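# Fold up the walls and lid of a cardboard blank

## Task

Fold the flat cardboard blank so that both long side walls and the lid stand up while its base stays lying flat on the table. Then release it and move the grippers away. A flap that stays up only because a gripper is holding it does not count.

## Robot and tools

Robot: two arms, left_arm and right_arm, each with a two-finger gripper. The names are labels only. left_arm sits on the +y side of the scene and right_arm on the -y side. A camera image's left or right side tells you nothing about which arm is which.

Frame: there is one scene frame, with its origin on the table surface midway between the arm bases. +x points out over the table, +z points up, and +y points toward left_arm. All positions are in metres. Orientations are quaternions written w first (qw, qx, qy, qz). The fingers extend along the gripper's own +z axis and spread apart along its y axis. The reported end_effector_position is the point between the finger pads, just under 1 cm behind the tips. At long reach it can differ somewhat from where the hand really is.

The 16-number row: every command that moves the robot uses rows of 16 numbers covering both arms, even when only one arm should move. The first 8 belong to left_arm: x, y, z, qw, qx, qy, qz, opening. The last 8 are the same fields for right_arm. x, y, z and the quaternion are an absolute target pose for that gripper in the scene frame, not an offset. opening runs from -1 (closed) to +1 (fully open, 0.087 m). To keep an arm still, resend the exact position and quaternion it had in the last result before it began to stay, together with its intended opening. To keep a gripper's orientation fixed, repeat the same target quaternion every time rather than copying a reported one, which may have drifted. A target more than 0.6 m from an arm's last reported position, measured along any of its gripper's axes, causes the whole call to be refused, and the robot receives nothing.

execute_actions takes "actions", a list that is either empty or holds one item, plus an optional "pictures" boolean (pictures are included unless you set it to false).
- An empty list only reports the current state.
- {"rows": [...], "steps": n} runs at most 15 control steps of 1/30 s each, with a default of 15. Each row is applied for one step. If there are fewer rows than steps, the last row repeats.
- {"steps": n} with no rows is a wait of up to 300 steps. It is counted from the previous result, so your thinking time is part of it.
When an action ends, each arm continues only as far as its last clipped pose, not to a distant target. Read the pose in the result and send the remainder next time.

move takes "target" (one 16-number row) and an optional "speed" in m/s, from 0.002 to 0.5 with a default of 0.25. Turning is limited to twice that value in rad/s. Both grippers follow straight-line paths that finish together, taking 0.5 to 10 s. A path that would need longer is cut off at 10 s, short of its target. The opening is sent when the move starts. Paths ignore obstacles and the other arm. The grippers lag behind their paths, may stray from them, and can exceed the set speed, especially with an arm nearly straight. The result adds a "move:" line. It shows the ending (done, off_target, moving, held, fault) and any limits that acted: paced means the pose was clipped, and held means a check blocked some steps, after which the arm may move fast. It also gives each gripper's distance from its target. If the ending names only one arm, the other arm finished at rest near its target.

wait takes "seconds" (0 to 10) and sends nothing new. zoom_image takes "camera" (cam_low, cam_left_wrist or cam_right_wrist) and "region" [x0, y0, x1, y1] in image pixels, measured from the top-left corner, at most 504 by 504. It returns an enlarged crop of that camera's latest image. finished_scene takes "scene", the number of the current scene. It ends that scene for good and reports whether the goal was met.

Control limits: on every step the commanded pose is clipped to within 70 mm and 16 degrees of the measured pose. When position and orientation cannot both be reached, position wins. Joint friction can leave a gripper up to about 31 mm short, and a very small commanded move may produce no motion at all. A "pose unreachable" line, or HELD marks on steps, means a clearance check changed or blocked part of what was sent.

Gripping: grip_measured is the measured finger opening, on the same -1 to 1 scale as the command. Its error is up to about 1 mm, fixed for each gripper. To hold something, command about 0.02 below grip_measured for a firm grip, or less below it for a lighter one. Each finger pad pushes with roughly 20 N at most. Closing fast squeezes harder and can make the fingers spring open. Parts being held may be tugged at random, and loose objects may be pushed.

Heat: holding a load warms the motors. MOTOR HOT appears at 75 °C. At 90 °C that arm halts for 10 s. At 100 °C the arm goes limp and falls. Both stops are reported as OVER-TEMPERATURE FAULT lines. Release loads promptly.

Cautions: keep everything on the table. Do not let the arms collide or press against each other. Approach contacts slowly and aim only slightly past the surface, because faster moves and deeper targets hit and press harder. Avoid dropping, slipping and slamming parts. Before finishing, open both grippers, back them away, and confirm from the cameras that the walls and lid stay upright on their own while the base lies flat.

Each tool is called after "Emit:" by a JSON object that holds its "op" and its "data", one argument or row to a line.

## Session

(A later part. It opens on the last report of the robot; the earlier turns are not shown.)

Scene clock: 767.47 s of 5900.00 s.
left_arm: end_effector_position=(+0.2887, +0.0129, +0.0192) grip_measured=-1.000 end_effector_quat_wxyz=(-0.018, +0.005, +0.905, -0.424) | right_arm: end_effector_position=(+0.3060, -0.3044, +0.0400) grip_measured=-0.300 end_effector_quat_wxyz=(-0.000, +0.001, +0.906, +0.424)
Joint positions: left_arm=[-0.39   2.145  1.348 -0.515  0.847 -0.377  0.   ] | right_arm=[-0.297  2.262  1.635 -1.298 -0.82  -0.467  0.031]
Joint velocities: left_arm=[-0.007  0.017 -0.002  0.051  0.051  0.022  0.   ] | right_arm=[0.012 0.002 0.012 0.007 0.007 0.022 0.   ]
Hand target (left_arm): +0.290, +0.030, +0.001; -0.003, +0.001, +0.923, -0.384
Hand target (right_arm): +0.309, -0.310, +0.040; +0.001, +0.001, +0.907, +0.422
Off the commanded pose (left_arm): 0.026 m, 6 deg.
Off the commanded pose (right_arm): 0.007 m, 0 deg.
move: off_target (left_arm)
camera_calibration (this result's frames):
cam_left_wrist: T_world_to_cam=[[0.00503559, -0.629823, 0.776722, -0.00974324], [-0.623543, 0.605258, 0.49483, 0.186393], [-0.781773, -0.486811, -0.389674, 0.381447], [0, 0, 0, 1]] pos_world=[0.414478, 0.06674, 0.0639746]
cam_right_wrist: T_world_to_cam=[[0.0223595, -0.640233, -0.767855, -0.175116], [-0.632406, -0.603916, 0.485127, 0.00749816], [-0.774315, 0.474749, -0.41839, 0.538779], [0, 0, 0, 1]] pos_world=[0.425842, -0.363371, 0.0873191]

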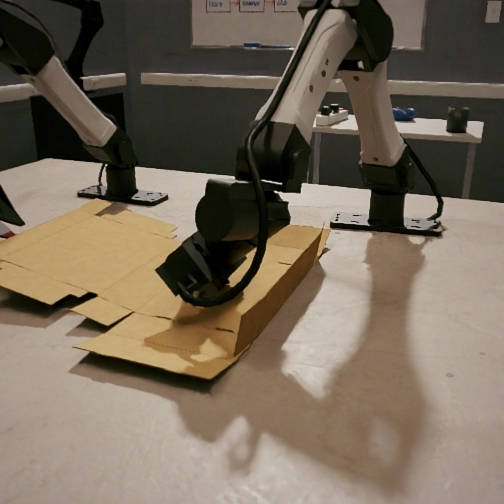

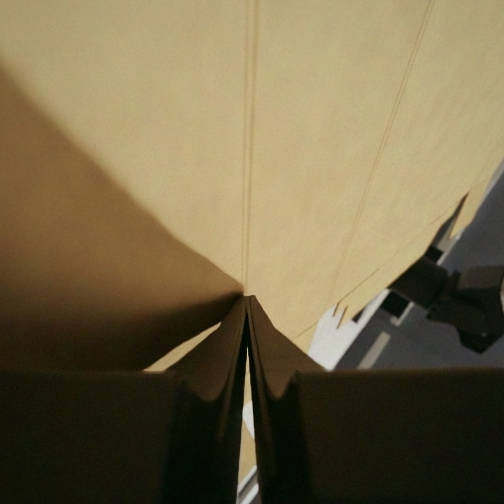

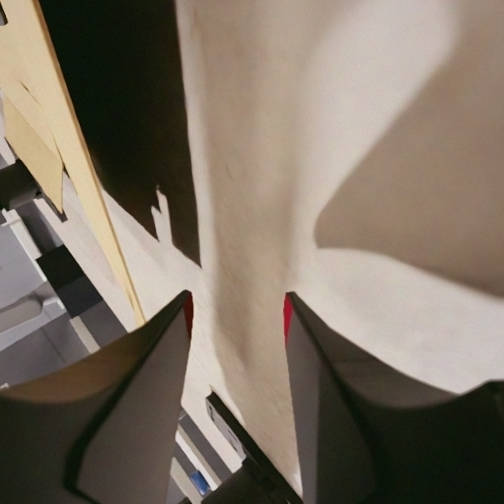

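Emit:
{"op": "move", "data": {
  "target": [0.30,0.045,0.05,0,0,0.924,-0.383,-1,0.30,-0.30,0.005,0,0,0.866,0.5,-1],
  "speed": 0.05
}}

Emit:
{"op": "move", "data": {
  "target": [0.30,0.04,0.0,0,0,0.924,-0.383,-1,0.30,-0.20,0.008,0,0,0.866,0.5,-1],
  "speed": 0.03
}}

Emit:
{"op": "move", "data": {
  "target": [0.30,0.04,0.0,0,0,0.924,-0.383,-1,0.30,-0.12,0.14,0,0,0.866,0.5,-1],
  "speed": 0.04
}}

Scene clock: 775.60 s of 5900.00 s.
left_arm: end_effector_position=(+0.2917, +0.0416, +0.0359) grip_measured=-1.000 end_effector_quat_wxyz=(-0.018, -0.006, +0.924, -0.382) | right_arm: end_effector_position=(+0.3050, -0.2998, +0.0133) grip_measured=-1.000 end_effector_quat_wxyz=(+0.008, -0.001, +0.868, +0.496)
Joint positions: left_arm=[-0.343  2.099  1.407 -0.698  0.768 -0.309  0.   ] | right_arm=[-0.328  2.394  1.635 -1.314 -0.954 -0.611  0.   ]
Joint velocities: left_arm=[-0.002  0.002  0.017  0.007  0.037  0.007  0.   ] | right_arm=[-0.007  0.032  0.007 -0.037  0.007 -0.022  0.   ]
Hand target (left_arm): +0.299, +0.045, +0.050; +0.000, -0.000, +0.924, -0.383
Hand target (right_arm): +0.301, -0.300, +0.005; +0.000, +0.000, +0.866, +0.500
Off the commanded pose (left_arm): 0.017 m, 2 deg.
Off the commanded pose (right_arm): 0.010 m, 1 deg.
After step 90, 3.10 s passed at rest.
move: off_target (left_arm)
camera_calibration (this result's frames):
cam_left_wrist: T_world_to_cam=[[0.0222704, -0.698057, 0.715696, -0.00470209], [-0.630494, 0.54576, 0.551928, 0.165069], [-0.775875, -0.463533, -0.427966, 0.402846], [0, 0, 0, 1]] pos_world=[0.416738, 0.0933624, 0.0846636]
cam_right_wrist: T_world_to_cam=[[0.0340665, -0.507577, -0.860933, -0.155236], [-0.642141, -0.67121, 0.370313, 0.0069433], [-0.765829, 0.540225, -0.348802, 0.540711], [0, 0, 0, 1]] pos_world=[0.423839, -0.366239, 0.0523821]

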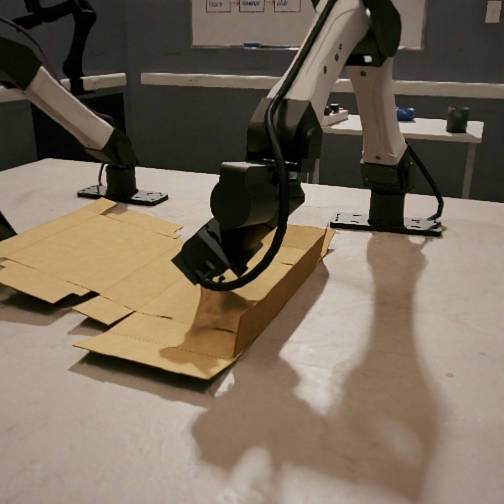

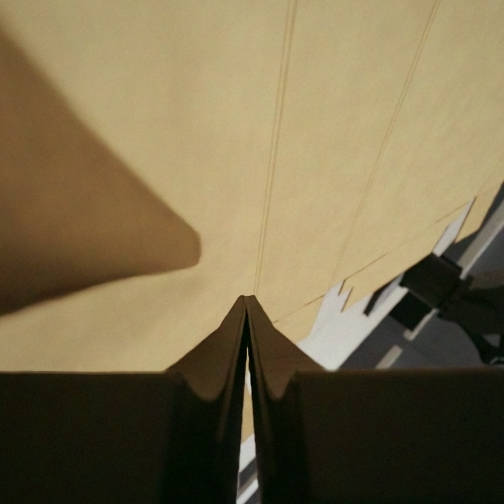

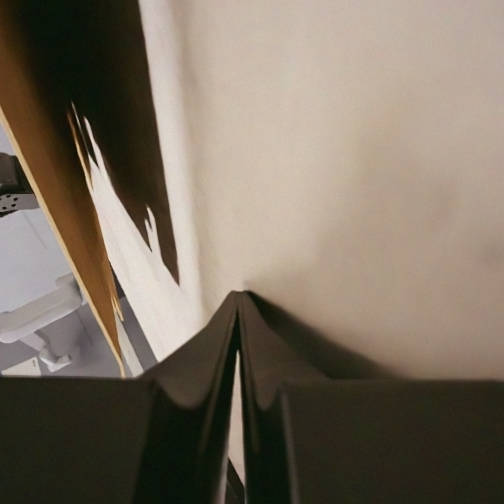

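Scene clock: 779.23 s of 5900.00 s.
left_arm: end_effector_position=(+0.3031, +0.0374, +0.0199) grip_measured=-1.000 end_effector_quat_wxyz=(+0.004, +0.005, +0.919, -0.393) | right_arm: end_effector_position=(+0.3036, -0.2046, +0.0130) grip_measured=-1.000 end_effector_quat_wxyz=(-0.007, +0.013, +0.859, +0.511)
Joint positions: left_arm=[-0.343  2.138  1.39  -0.591  0.782 -0.309  0.   ] | right_arm=[-0.096  2.262  1.39  -0.904 -1.062 -0.205  0.   ]
Joint velocities: left_arm=[-0.012 -0.002 -0.002 -0.022 -0.037 -0.022  0.   ] | right_arm=[ 0.012 -0.022 -0.017 -0.007  0.022  0.037  0.   ]
Hand target (left_arm): +0.300, +0.040, +0.001; -0.001, +0.001, +0.924, -0.383
Hand target (right_arm): +0.301, -0.200, +0.008; -0.002, -0.001, +0.865, +0.502
Off the commanded pose (left_arm): 0.020 m, 1 deg.
Off the commanded pose (right_arm): 0.008 m, 2 deg.
move: off_target (left_arm)
camera_calibration (this result's frames):
cam_left_wrist: T_world_to_cam=[[-0.0145391, -0.680498, 0.732605, 0.0137429], [-0.654249, 0.560543, 0.507691, 0.190905], [-0.75614, -0.471925, -0.453365, 0.397752], [0, 0, 0, 1]] pos_world=[0.425856, 0.0900504, 0.0733381]
cam_right_wrist: T_world_to_cam=[[-0.00410704, -0.477006, -0.87889, -0.0890753], [-0.632196, -0.679735, 0.371871, 0.0652999], [-0.774797, 0.557159, -0.29877, 0.493633], [0, 0, 0, 1]] pos_world=[0.423382, -0.273135, 0.044912]

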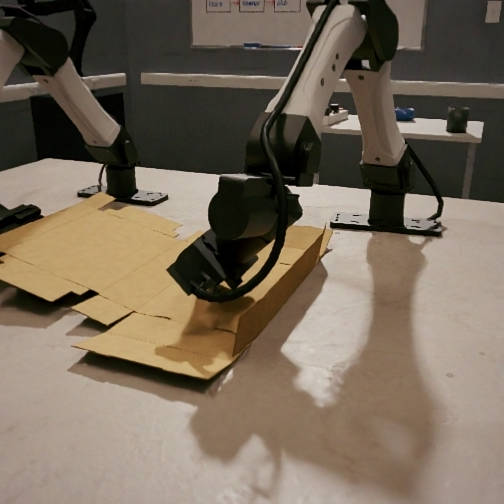

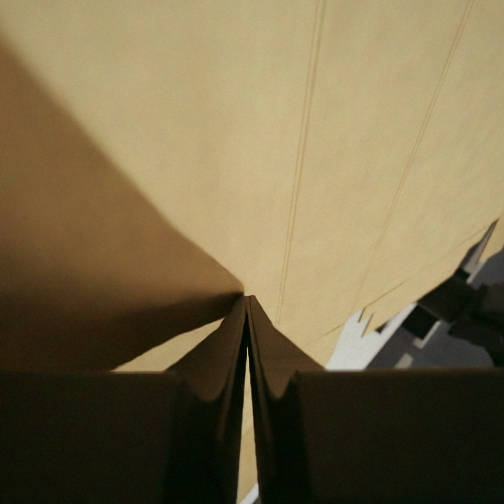

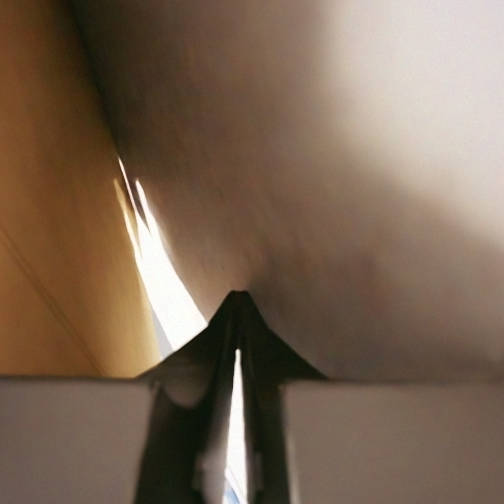

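Scene clock: 783.33 s of 5900.00 s.
left_arm: end_effector_position=(+0.3030, +0.0373, +0.0200) grip_measured=-1.000 end_effector_quat_wxyz=(+0.004, +0.005, +0.919, -0.394) | right_arm: end_effector_position=(+0.2997, -0.1263, +0.1298) grip_measured=-1.000 end_effector_quat_wxyz=(-0.007, +0.008, +0.864, +0.504)
Joint positions: left_arm=[-0.343  2.138  1.39  -0.591  0.783 -0.309  0.   ] | right_arm=[ 0.118  1.953  1.431 -0.881 -1.048  0.215  0.   ]
Joint velocities: left_arm=[ 0.002 -0.012 -0.002  0.066  0.037 -0.007  0.   ] | right_arm=[ 0.027  0.002 -0.007  0.066 -0.022  0.007  0.   ]
Hand target (left_arm): +0.300, +0.040, +0.001; -0.001, +0.000, +0.924, -0.383
Hand target (right_arm): +0.299, -0.121, +0.140; -0.001, -0.001, +0.865, +0.501
Off the commanded pose (left_arm): 0.020 m, 2 deg.
Off the commanded pose (right_arm): 0.012 m, 1 deg.
move: off_target (left_arm, right_arm)
camera_calibration (this result's frames):
cam_left_wrist: T_world_to_cam=[[-0.0145372, -0.679699, 0.733347, 0.013506], [-0.653976, 0.561267, 0.507243, 0.190756], [-0.756376, -0.472217, -0.452666, 0.397783], [0, 0, 0, 1]] pos_world=[0.425819, 0.0899549, 0.0733983]
cam_right_wrist: T_world_to_cam=[[0.0050544, -0.492712, -0.870178, 0.0450631], [-0.628744, -0.67823, 0.380375, 0.0705955], [-0.777596, 0.545197, -0.313218, 0.483061], [0, 0, 0, 1]] pos_world=[0.419785, -0.19328, 0.163663]

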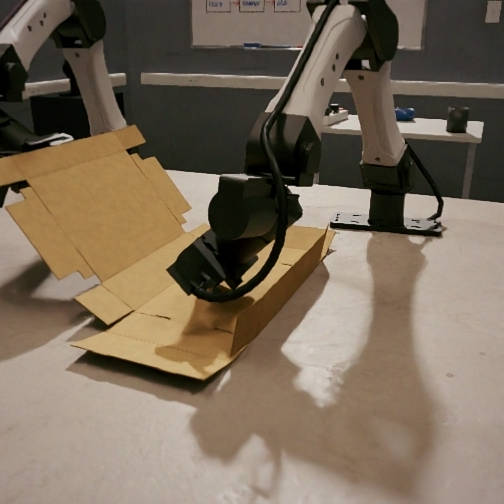

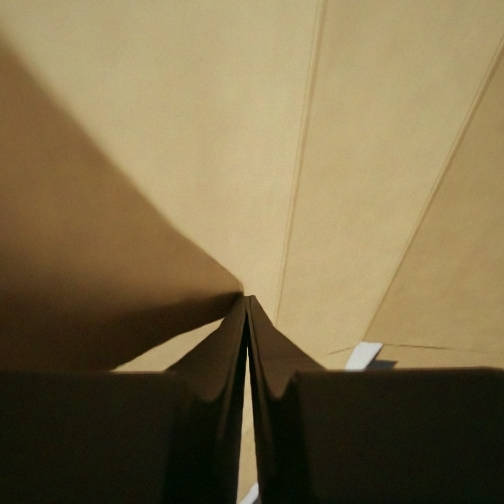

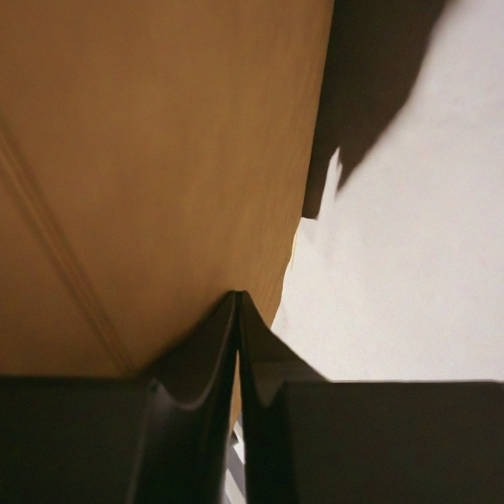

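Now move toward the wall.

Emit:
{"op": "move", "data": {
  "target": [0.30,0.04,0.0,0,0,0.924,-0.383,-1,0.30,-0.04,0.10,0,0,0.866,0.5,-1],
  "speed": 0.03
}}

Emit:
{"op": "move", "data": {
  "target": [0.30,0.04,0.0,0,0,0.924,-0.383,-1,0.30,-0.03,0.035,0,0,0.866,0.5,-1],
  "speed": 0.03
}}

Emit:
{"op": "move", "data": {
  "target": [0.30,0.04,0.0,0,0,0.924,-0.383,-1,0.30,0.03,0.05,0,0,0.866,0.5,-1],
  "speed": 0.02
}}

Scene clock: 792.13 s of 5900.00 s.
left_arm: end_effector_position=(+0.3033, +0.0371, +0.0201) grip_measured=-1.000 end_effector_quat_wxyz=(+0.004, +0.005, +0.919, -0.394) | right_arm: end_effector_position=(+0.3052, -0.0457, +0.1127) grip_measured=-1.000 end_effector_quat_wxyz=(+0.007, -0.003, +0.863, +0.505)
Joint positions: left_arm=[-0.343  2.138  1.39  -0.589  0.784 -0.309  0.   ] | right_arm=[ 0.323  1.97   1.353 -0.45  -0.978  0.57   0.   ]
Joint velocities: left_arm=[ 0.012 -0.007 -0.002  0.007  0.066 -0.007  0.   ] | right_arm=[-0.007 -0.007 -0.022  0.037  0.037  0.022  0.   ]
Hand target (left_arm): +0.300, +0.040, +0.001; -0.000, +0.000, +0.924, -0.383
Hand target (right_arm): +0.301, -0.041, +0.100; -0.002, -0.001, +0.866, +0.500
Off the commanded pose (left_arm): 0.021 m, 2 deg.
Off the commanded pose (right_arm): 0.015 m, 1 deg.
After step 90, 2.47 s passed at rest.
move: off_target (left_arm, right_arm)
camera_calibration (this result's frames):
cam_left_wrist: T_world_to_cam=[[-0.0159008, -0.678854, 0.734101, 0.0136877], [-0.654735, 0.561963, 0.50549, 0.19124], [-0.755691, -0.472604, -0.453405, 0.397817], [0, 0, 0, 1]] pos_world=[0.426055, 0.0898321, 0.0736545]
cam_right_wrist: T_world_to_cam=[[0.0366796, -0.489807, -0.871059, 0.0604506], [-0.637772, -0.682527, 0.356937, 0.140472], [-0.769351, 0.542445, -0.33742, 0.438195], [0, 0, 0, 1]] pos_world=[0.424498, -0.112212, 0.150372]

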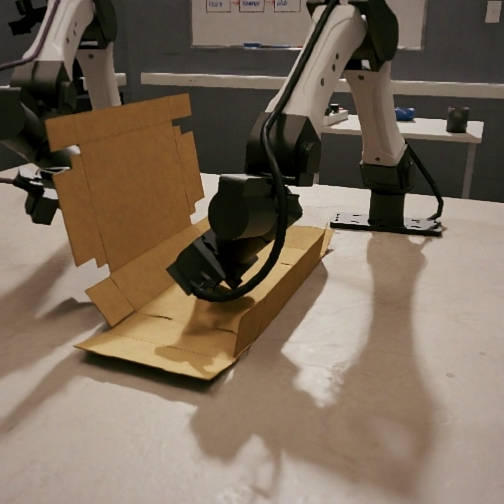

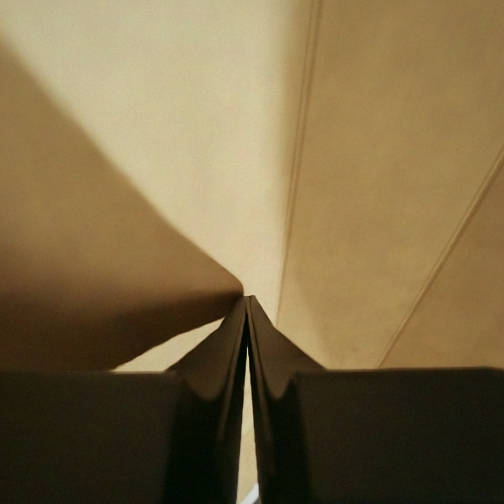

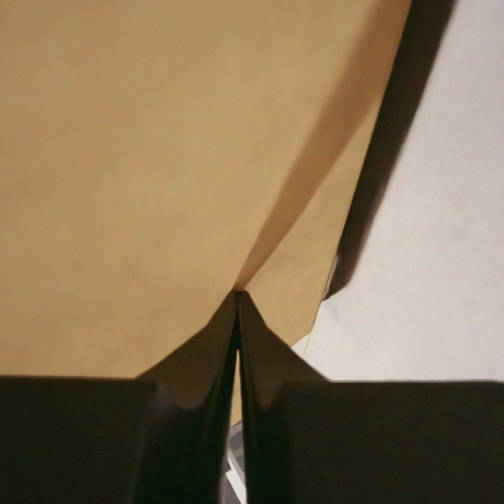

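Scene clock: 795.00 s of 5900.00 s.
left_arm: end_effector_position=(+0.3036, +0.0372, +0.0200) grip_measured=-1.000 end_effector_quat_wxyz=(+0.005, +0.006, +0.919, -0.394) | right_arm: end_effector_position=(+0.3078, -0.0375, +0.0531) grip_measured=-1.000 end_effector_quat_wxyz=(+0.010, +0.002, +0.863, +0.506)
Joint positions: left_arm=[-0.343  2.138  1.39  -0.588  0.783 -0.309  0.   ] | right_arm=[ 0.341  2.08   1.245 -0.194 -0.964  0.616  0.   ]
Joint velocities: left_arm=[-0.022 -0.002 -0.002  0.022 -0.022 -0.007  0.   ] | right_arm=[-0.002  0.022 -0.007  0.051  0.022  0.066  0.   ]
Hand target (left_arm): +0.300, +0.040, +0.001; -0.001, +0.000, +0.924, -0.383
Hand target (right_arm): +0.300, -0.030, +0.036; -0.001, -0.000, +0.866, +0.500
Off the commanded pose (left_arm): 0.020 m, 2 deg.
Off the commanded pose (right_arm): 0.021 m, 1 deg.
move: off_target (left_arm, right_arm)
camera_calibration (this result's frames):
cam_left_wrist: T_world_to_cam=[[-0.01672, -0.679469, 0.733514, 0.0141282], [-0.655573, 0.561368, 0.505064, 0.191739], [-0.754947, -0.472427, -0.454828, 0.397794], [0, 0, 0, 1]] pos_world=[0.426248, 0.089892, 0.073724]
cam_right_wrist: T_world_to_cam=[[0.0314161, -0.489044, -0.871693, 0.0141281], [-0.645736, -0.675615, 0.355766, 0.171754], [-0.762914, 0.551707, -0.337018, 0.413888], [0, 0, 0, 1]] pos_world=[0.426225, -0.105396, 0.0906989]

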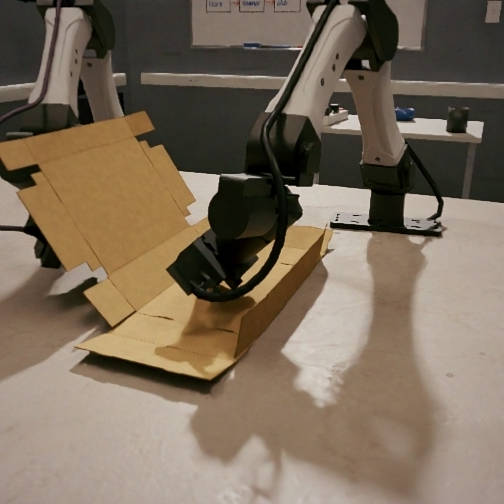

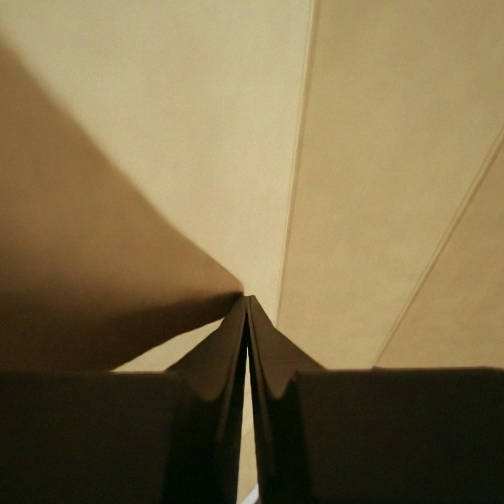

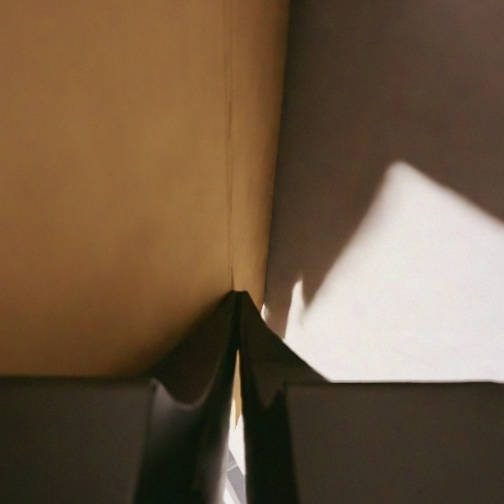

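Scene clock: 798.63 s of 5900.00 s.
left_arm: end_effector_position=(+0.3047, +0.0390, +0.0200) grip_measured=-1.000 end_effector_quat_wxyz=(+0.006, +0.003, +0.919, -0.394) | right_arm: end_effector_position=(+0.2981, +0.0089, +0.0413) grip_measured=-1.000 end_effector_quat_wxyz=(-0.010, +0.022, +0.875, +0.483)
Joint positions: left_arm=[-0.338  2.138  1.39  -0.588  0.783 -0.309  0.   ] | right_arm=[ 0.464  2.125  1.279 -0.121 -0.866  0.782  0.   ]
Joint velocities: left_arm=[ 0.012  0.012 -0.002 -0.022 -0.022 -0.007  0.   ] | right_arm=[ 0.007  0.002 -0.002  0.007  0.007 -0.007  0.   ]
Hand target (left_arm): +0.300, +0.040, +0.001; -0.000, +0.000, +0.924, -0.383
Hand target (right_arm): +0.300, +0.029, +0.051; -0.001, -0.000, +0.866, +0.500
Off the commanded pose (left_arm): 0.021 m, 2 deg.
Off the commanded pose (right_arm): 0.023 m, 4 deg.
move: off_target (left_arm, right_arm)
camera_calibration (this result's frames):
cam_left_wrist: T_world_to_cam=[[-0.013091, -0.679549, 0.733514, 0.0143124], [-0.658562, 0.557859, 0.505064, 0.19249], [-0.752413, -0.476452, -0.454828, 0.398925], [0, 0, 0, 1]] pos_world=[0.42711, 0.0924122, 0.073724]
cam_right_wrist: T_world_to_cam=[[-0.0234333, -0.533292, -0.845606, 0.0425909], [-0.634059, -0.646025, 0.424995, 0.194437], [-0.77293, 0.546123, -0.323, 0.37942], [0, 0, 0, 1]] pos_world=[0.417547, -0.0588851, 0.075933]

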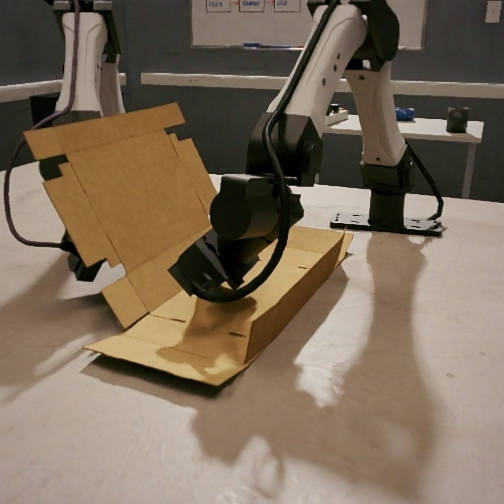

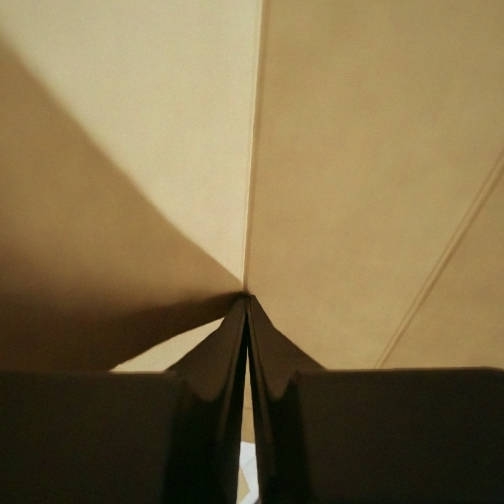

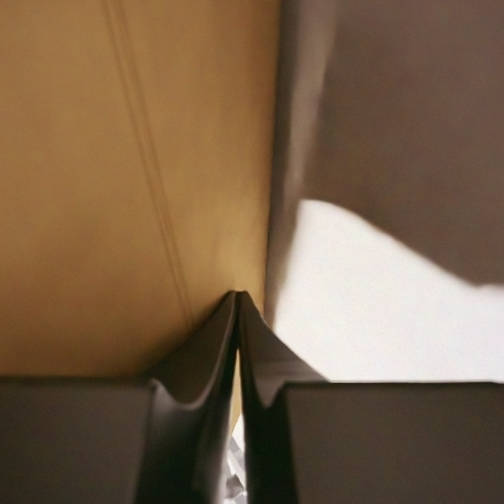

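Emit:
{"op": "move", "data": {
  "target": [0.30,0.03,0.0,0,0,0.924,-0.383,-1,0.30,0.075,0.07,0,0,0.866,0.5,-1],
  "speed": 0.02
}}

Scene clock: 805.80 s of 5900.00 s.
left_arm: end_effector_position=(+0.3047, +0.0424, +0.0192) grip_measured=-1.000 end_effector_quat_wxyz=(+0.001, -0.009, +0.921, -0.389) | right_arm: end_effector_position=(+0.2991, +0.0390, +0.0450) grip_measured=-1.000 end_effector_quat_wxyz=(-0.014, +0.037, +0.889, +0.456)
Joint positions: left_arm=[-0.331  2.138  1.39  -0.598  0.774 -0.323  0.   ] | right_arm=[ 0.538  2.151  1.376 -0.181 -0.774  0.862  0.   ]
Joint velocities: left_arm=[-0.007 -0.002  0.007  0.007  0.081 -0.037  0.   ] | right_arm=[-0.012 -0.002 -0.002  0.037 -0.037 -0.066  0.   ]
Hand target (left_arm): +0.299, +0.031, +0.001; -0.001, +0.000, +0.924, -0.383
Hand target (right_arm): +0.297, +0.071, +0.071; -0.003, -0.002, +0.867, +0.498
Off the commanded pose (left_arm): 0.023 m, 1 deg.
Off the commanded pose (right_arm): 0.044 m, 7 deg.
After step 90, 0.33 s passed at rest.
move: off_target (left_arm, right_arm)
camera_calibration (this result's frames):
cam_left_wrist: T_world_to_cam=[[0.0127165, -0.687157, 0.726397, 0.0097604], [-0.65934, 0.540386, 0.522737, 0.191625], [-0.751737, -0.48559, -0.446199, 0.400182], [0, 0, 0, 1]] pos_world=[0.427054, 0.0974803, 0.0713016]
cam_right_wrist: T_world_to_cam=[[-0.0542706, -0.583187, -0.810523, 0.071355], [-0.63831, -0.603948, 0.477292, 0.2102], [-0.767864, 0.543268, -0.339477, 0.364308], [0, 0, 0, 1]] pos_world=[0.417784, -0.0293536, 0.0811824]

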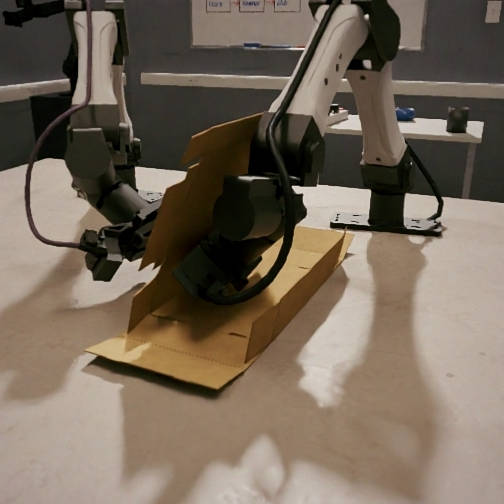

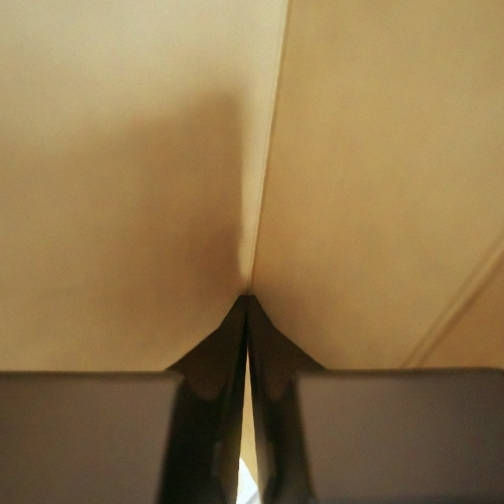

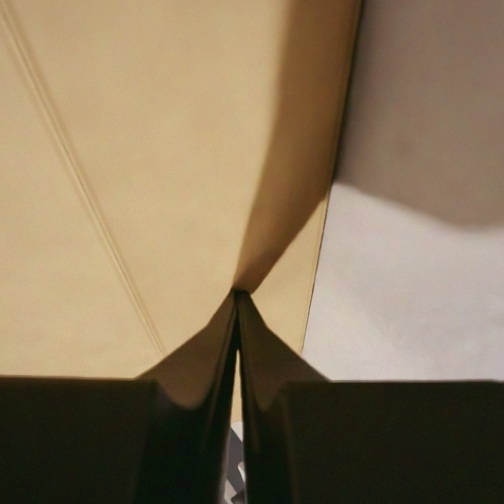

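Emit:
{"op": "move", "data": {
  "target": [0.30,-0.005,0.0,0,0,0.906,-0.423,-1,0.30,0.075,0.06,0,0,0.866,0.5,-1],
  "speed": 0.02
}}

Scene clock: 813.83 s of 5900.00 s.
left_arm: end_effector_position=(+0.3095, +0.0353, +0.0194) grip_measured=-1.000 end_effector_quat_wxyz=(+0.005, -0.031, +0.915, -0.401) | right_arm: end_effector_position=(+0.3041, +0.0351, +0.0439) grip_measured=-1.000 end_effector_quat_wxyz=(-0.011, +0.043, +0.889, +0.456)
Joint positions: left_arm=[-0.336  2.137  1.367 -0.525  0.789 -0.401  0.   ] | right_arm=[ 0.526  2.155  1.376 -0.176 -0.774  0.863  0.   ]
Joint velocities: left_arm=[-0.002 -0.007 -0.002  0.037  0.051  0.007  0.   ] | right_arm=[-0.002  0.012 -0.022 -0.022 -0.007 -0.051  0.   ]
Hand target (left_arm): +0.295, -0.001, +0.003; -0.006, +0.003, +0.907, -0.422
Hand target (right_arm): +0.297, +0.071, +0.062; -0.004, -0.002, +0.867, +0.498
Off the commanded pose (left_arm): 0.046 m, 5 deg.
Off the commanded pose (right_arm): 0.043 m, 8 deg.
After step 90, 1.60 s passed at rest.
move: off_target (left_arm, right_arm)
camera_calibration (this result's frames):
cam_left_wrist: T_world_to_cam=[[0.0498801, -0.666146, 0.744152, -0.00790516], [-0.678063, 0.524468, 0.514941, 0.204984], [-0.73331, -0.530267, -0.425528, 0.395848], [0, 0, 0, 1]] pos_world=[0.429665, 0.0971317, 0.0687727]
cam_right_wrist: T_world_to_cam=[[-0.0615584, -0.581966, -0.81088, 0.0706047], [-0.646309, -0.59585, 0.476705, 0.213774], [-0.760589, 0.553424, -0.33945, 0.367246], [0, 0, 0, 1]] pos_world=[0.421834, -0.0347761, 0.0800066]

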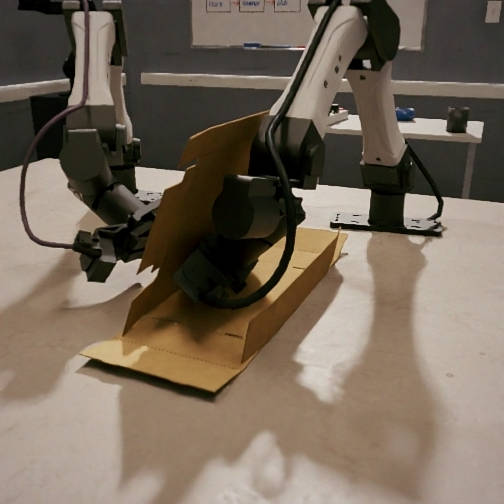

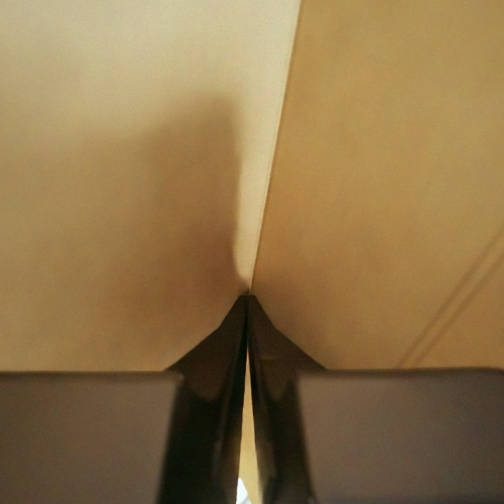

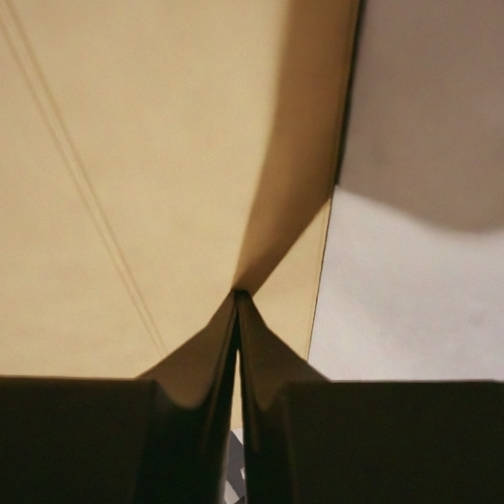

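Emit:
{"op": "move", "data": {
  "target": [0.30,0.10,0.07,0,0,0.924,-0.383,-1,0.30,0.04,0.03,0,0,0.866,0.5,-1],
  "speed": 0.04
}}

Emit:
{"op": "move", "data": {
  "target": [0.30,0.27,0.13,0,0,0.924,-0.383,-1,0.30,0.04,0.03,0,0,0.866,0.5,-1],
  "speed": 0.05
}}

Emit:
{"op": "move", "data": {
  "target": [0.30,0.28,0.01,0,0,0.866,-0.5,-1,0.30,0.04,0.03,0,0,0.866,0.5,-1],
  "speed": 0.06
}}

Scene clock: 823.33 s of 5900.00 s.
left_arm: end_effector_position=(+0.2933, +0.0968, +0.0554) grip_measured=-1.000 end_effector_quat_wxyz=(-0.017, -0.007, +0.924, -0.381) | right_arm: end_effector_position=(+0.3072, +0.0388, +0.0387) grip_measured=-1.000 end_effector_quat_wxyz=(+0.007, +0.006, +0.866, +0.500)
Joint positions: left_arm=[-0.203  2.076  1.461 -0.91   0.782 -0.118  0.   ] | right_arm=[ 0.514  2.187  1.331 -0.008 -0.852  0.841  0.   ]
Joint velocities: left_arm=[ 0.017  0.007  0.007 -0.037 -0.095 -0.037  0.   ] | right_arm=[-0.007 -0.017  0.002 -0.007 -0.022  0.066  0.   ]
Hand target (left_arm): +0.299, +0.100, +0.069; +0.001, -0.001, +0.924, -0.382
Hand target (right_arm): +0.300, +0.040, +0.030; -0.000, -0.001, +0.866, +0.500
Off the commanded pose (left_arm): 0.016 m, 2 deg.
Off the commanded pose (right_arm): 0.011 m, 1 deg.
After step 90, 3.97 s passed at rest.
move: off_target (left_arm, right_arm)
camera_calibration (this result's frames):
cam_left_wrist: T_world_to_cam=[[0.0238333, -0.699295, 0.714436, 0.0195824], [-0.632299, 0.542999, 0.552585, 0.125942], [-0.774358, -0.464907, -0.429222, 0.437781], [0, 0, 0, 1]] pos_world=[0.418165, 0.148835, 0.104321]
cam_right_wrist: T_world_to_cam=[[0.0212321, -0.501453, -0.864925, 0.0423153], [-0.645043, -0.667843, 0.371357, 0.226941], [-0.763852, 0.550028, -0.337638, 0.366916], [0, 0, 0, 1]] pos_world=[0.425758, -0.0290337, 0.0762079]

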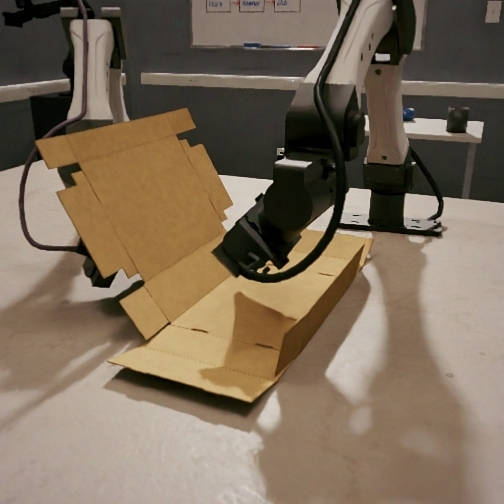

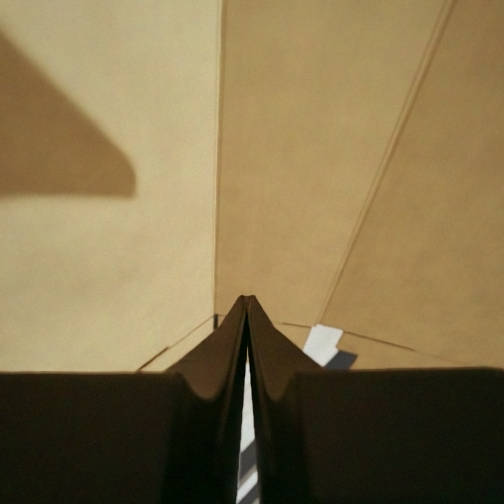

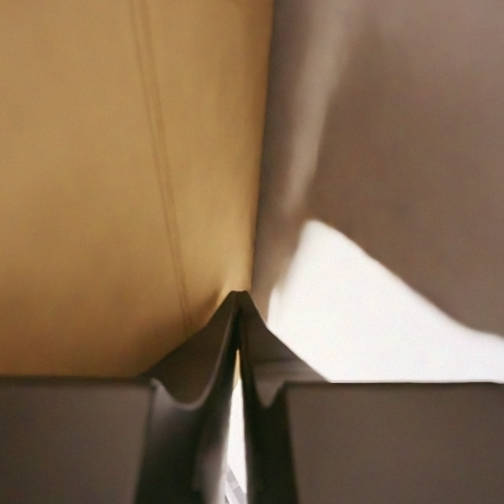

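Scene clock: 827.40 s of 5900.00 s.
left_arm: end_effector_position=(+0.2999, +0.2654, +0.1225) grip_measured=-1.000 end_effector_quat_wxyz=(+0.017, -0.014, +0.926, -0.376) | right_arm: end_effector_position=(+0.3076, +0.0390, +0.0390) grip_measured=-1.000 end_effector_quat_wxyz=(+0.008, +0.005, +0.866, +0.500)
Joint positions: left_arm=[ 0.226  2.178  1.9   -1.559  0.733  0.419  0.   ] | right_arm=[ 0.514  2.187  1.331 -0.005 -0.853  0.841  0.   ]
Joint velocities: left_arm=[-0.027 -0.017  0.007  0.007 -0.051 -0.007  0.   ] | right_arm=[-0.002  0.012  0.002  0.022  0.037  0.051  0.   ]
Hand target (left_arm): +0.300, +0.269, +0.129; +0.024, -0.010, +0.928, -0.372
Hand target (right_arm): +0.300, +0.040, +0.030; -0.000, -0.000, +0.866, +0.500
Off the commanded pose (left_arm): 0.009 m, 3 deg.
Off the commanded pose (right_arm): 0.012 m, 1 deg.
joint sent to its limit (left arm) — the command would take joint 4 (wrist pitch) past its lower limit, so that joint was sent only as far as its limit.
move: off_target (left_arm, right_arm)
camera_calibration (this result's frames):
cam_left_wrist: T_world_to_cam=[[0.0093042, -0.707713, 0.706439, 0.0969359], [-0.683265, 0.511324, 0.521245, 0.0290568], [-0.730111, -0.487535, -0.478798, 0.548933], [0, 0, 0, 1]] pos_world=[0.419734, 0.321369, 0.179203]
cam_right_wrist: T_world_to_cam=[[0.0235592, -0.499969, -0.865723, 0.041945], [-0.645819, -0.668635, 0.368573, 0.227571], [-0.763127, 0.550417, -0.338642, 0.366957], [0, 0, 0, 1]] pos_world=[0.426016, -0.028846, 0.0767032]

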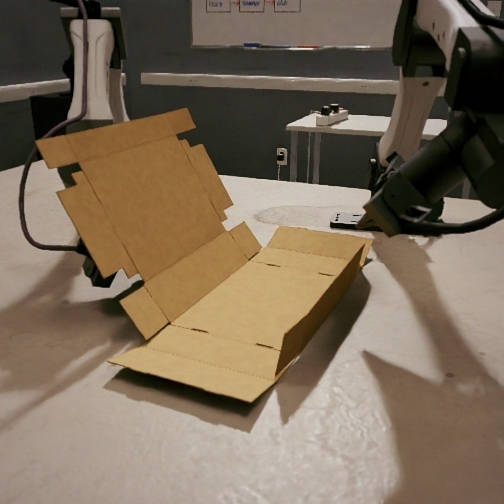

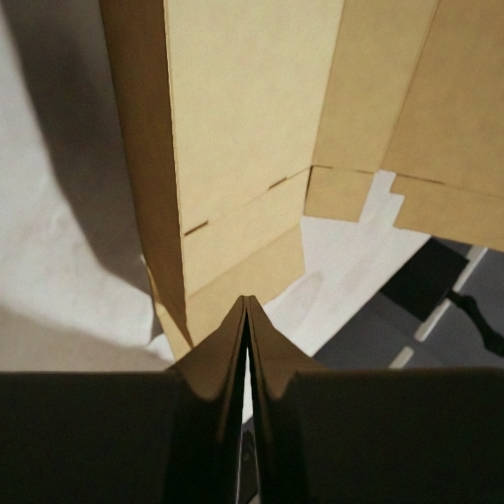

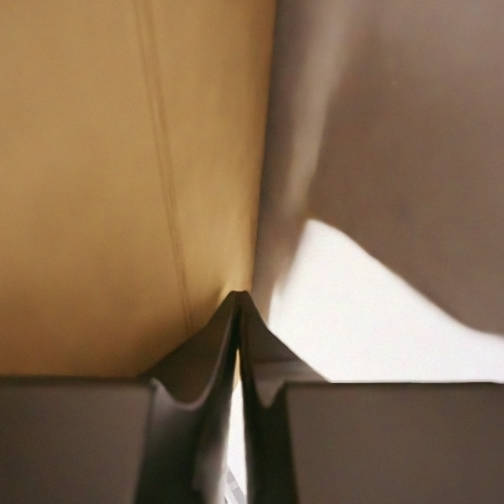

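Scene clock: 830.00 s of 5900.00 s.
left_arm: end_effector_position=(+0.2968, +0.2752, +0.0164) grip_measured=-1.000 end_effector_quat_wxyz=(-0.015, -0.011, +0.865, -0.502) | right_arm: end_effector_position=(+0.3076, +0.0391, +0.0391) grip_measured=-1.000 end_effector_quat_wxyz=(+0.008, +0.005, +0.866, +0.500)
Joint positions: left_arm=[ 0.306  2.541  1.886 -1.56   0.902  0.72   0.   ] | right_arm=[ 0.514  2.187  1.331 -0.005 -0.853  0.841  0.   ]
Joint velocities: left_arm=[-0.002 -0.012  0.002 -0.022  0.051  0.066  0.   ] | right_arm=[ 0.002 -0.012 -0.007  0.022  0.11   0.051  0.   ]
Hand target (left_arm): +0.303, +0.281, +0.010; +0.001, -0.001, +0.867, -0.498
Hand target (right_arm): +0.300, +0.040, +0.030; -0.000, -0.000, +0.866, +0.500
Off the commanded pose (left_arm): 0.009 m, 2 deg.
Off the commanded pose (right_arm): 0.012 m, 1 deg.
move: off_target (right_arm)
camera_calibration (this result's frames):
cam_left_wrist: T_world_to_cam=[[0.032547, -0.483936, 0.874498, 0.107615], [-0.640526, 0.661567, 0.389942, 0.0253147], [-0.767246, -0.572831, -0.288442, 0.532074], [0, 0, 0, 1]] pos_world=[0.420944, 0.340119, 0.0494921]
cam_right_wrist: T_world_to_cam=[[0.0238497, -0.499812, -0.865805, 0.0418935], [-0.645942, -0.668702, 0.368235, 0.227661], [-0.763014, 0.550478, -0.338798, 0.366959], [0, 0, 0, 1]] pos_world=[0.426052, -0.0288266, 0.0767639]

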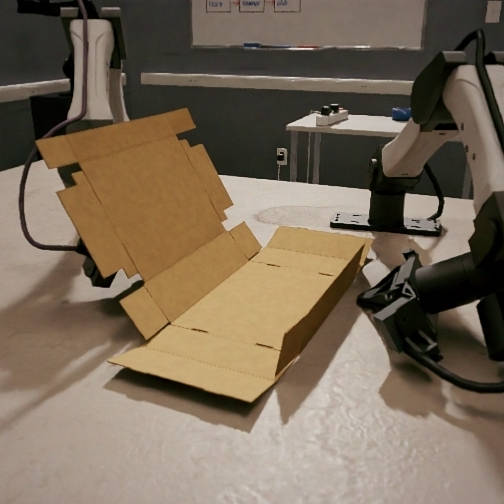

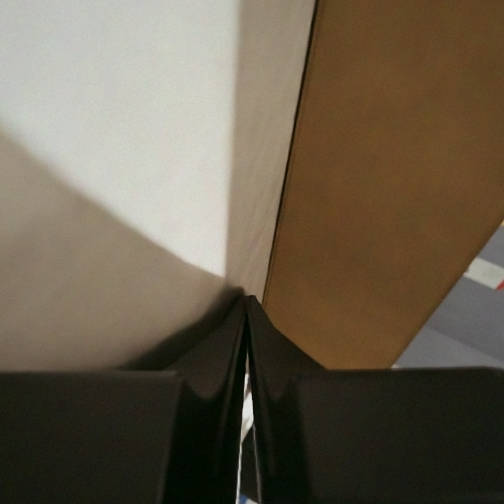

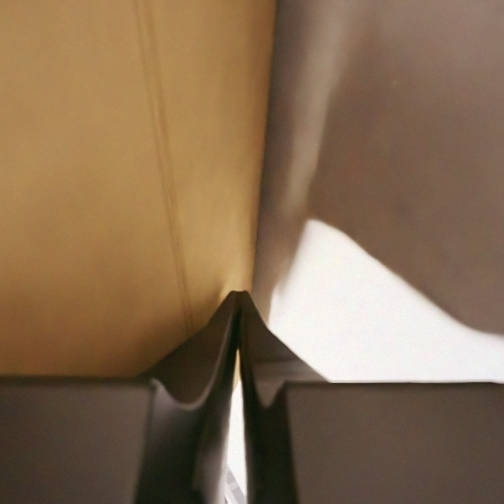

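Emit:
{"op": "move", "data": {
  "target": [0.30,0.185,0.015,0,0,0.866,-0.5,-1,0.30,0.05,0.035,0,0,0.866,0.5,-1],
  "speed": 0.02
}}

Scene clock: 838.10 s of 5900.00 s.
left_arm: end_effector_position=(+0.2933, +0.2140, +0.0167) grip_measured=-1.000 end_effector_quat_wxyz=(-0.013, -0.015, +0.877, -0.480) | right_arm: end_effector_position=(+0.3090, +0.0384, +0.0385) grip_measured=-1.000 end_effector_quat_wxyz=(+0.009, +0.009, +0.867, +0.498)
Joint positions: left_arm=[ 0.161  2.357  1.609 -1.243  0.94   0.463  0.   ] | right_arm=[ 0.513  2.187  1.331 -0.005 -0.846  0.846  0.   ]
Joint velocities: left_arm=[ 0.002 -0.017 -0.007 -0.066 -0.022 -0.037  0.   ] | right_arm=[-0.017  0.012 -0.012  0.022  0.007 -0.007  0.   ]
Hand target (left_arm): +0.297, +0.186, +0.016; -0.004, +0.003, +0.864, -0.504
Hand target (right_arm): +0.300, +0.050, +0.035; -0.000, +0.000, +0.866, +0.500
Off the commanded pose (left_arm): 0.030 m, 3 deg.
Off the commanded pose (right_arm): 0.015 m, 1 deg.
After step 90, 0.37 s passed at rest.
move: off_target (left_arm, right_arm)
camera_calibration (this result's frames):
cam_left_wrist: T_world_to_cam=[[0.0354528, -0.526573, 0.849391, 0.0865546], [-0.646166, 0.636289, 0.421433, 0.0699858], [-0.762373, -0.563788, -0.317695, 0.491482], [0, 0, 0, 1]] pos_world=[0.416846, 0.278138, 0.0531283]
cam_right_wrist: T_world_to_cam=[[0.0187915, -0.503643, -0.863708, 0.0426472], [-0.65069, -0.662042, 0.371891, 0.229419], [-0.759111, 0.555018, -0.340156, 0.36685], [0, 0, 0, 1]] pos_world=[0.426959, -0.0302447, 0.0763023]

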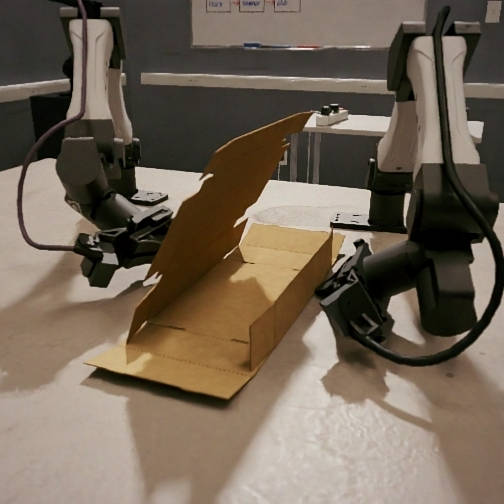

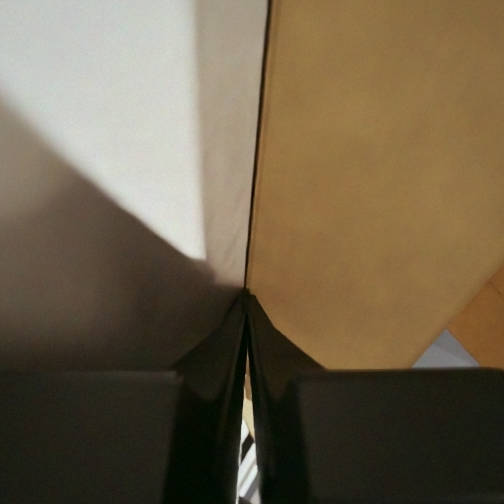

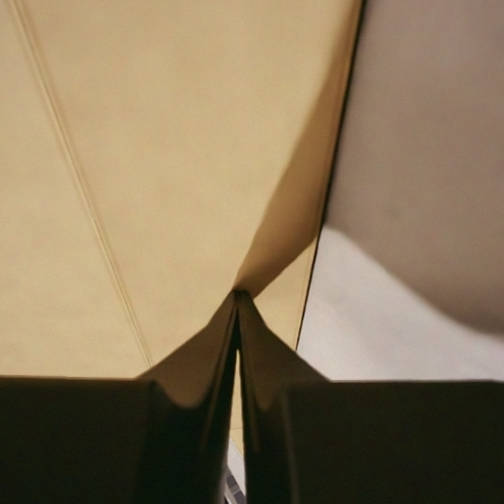

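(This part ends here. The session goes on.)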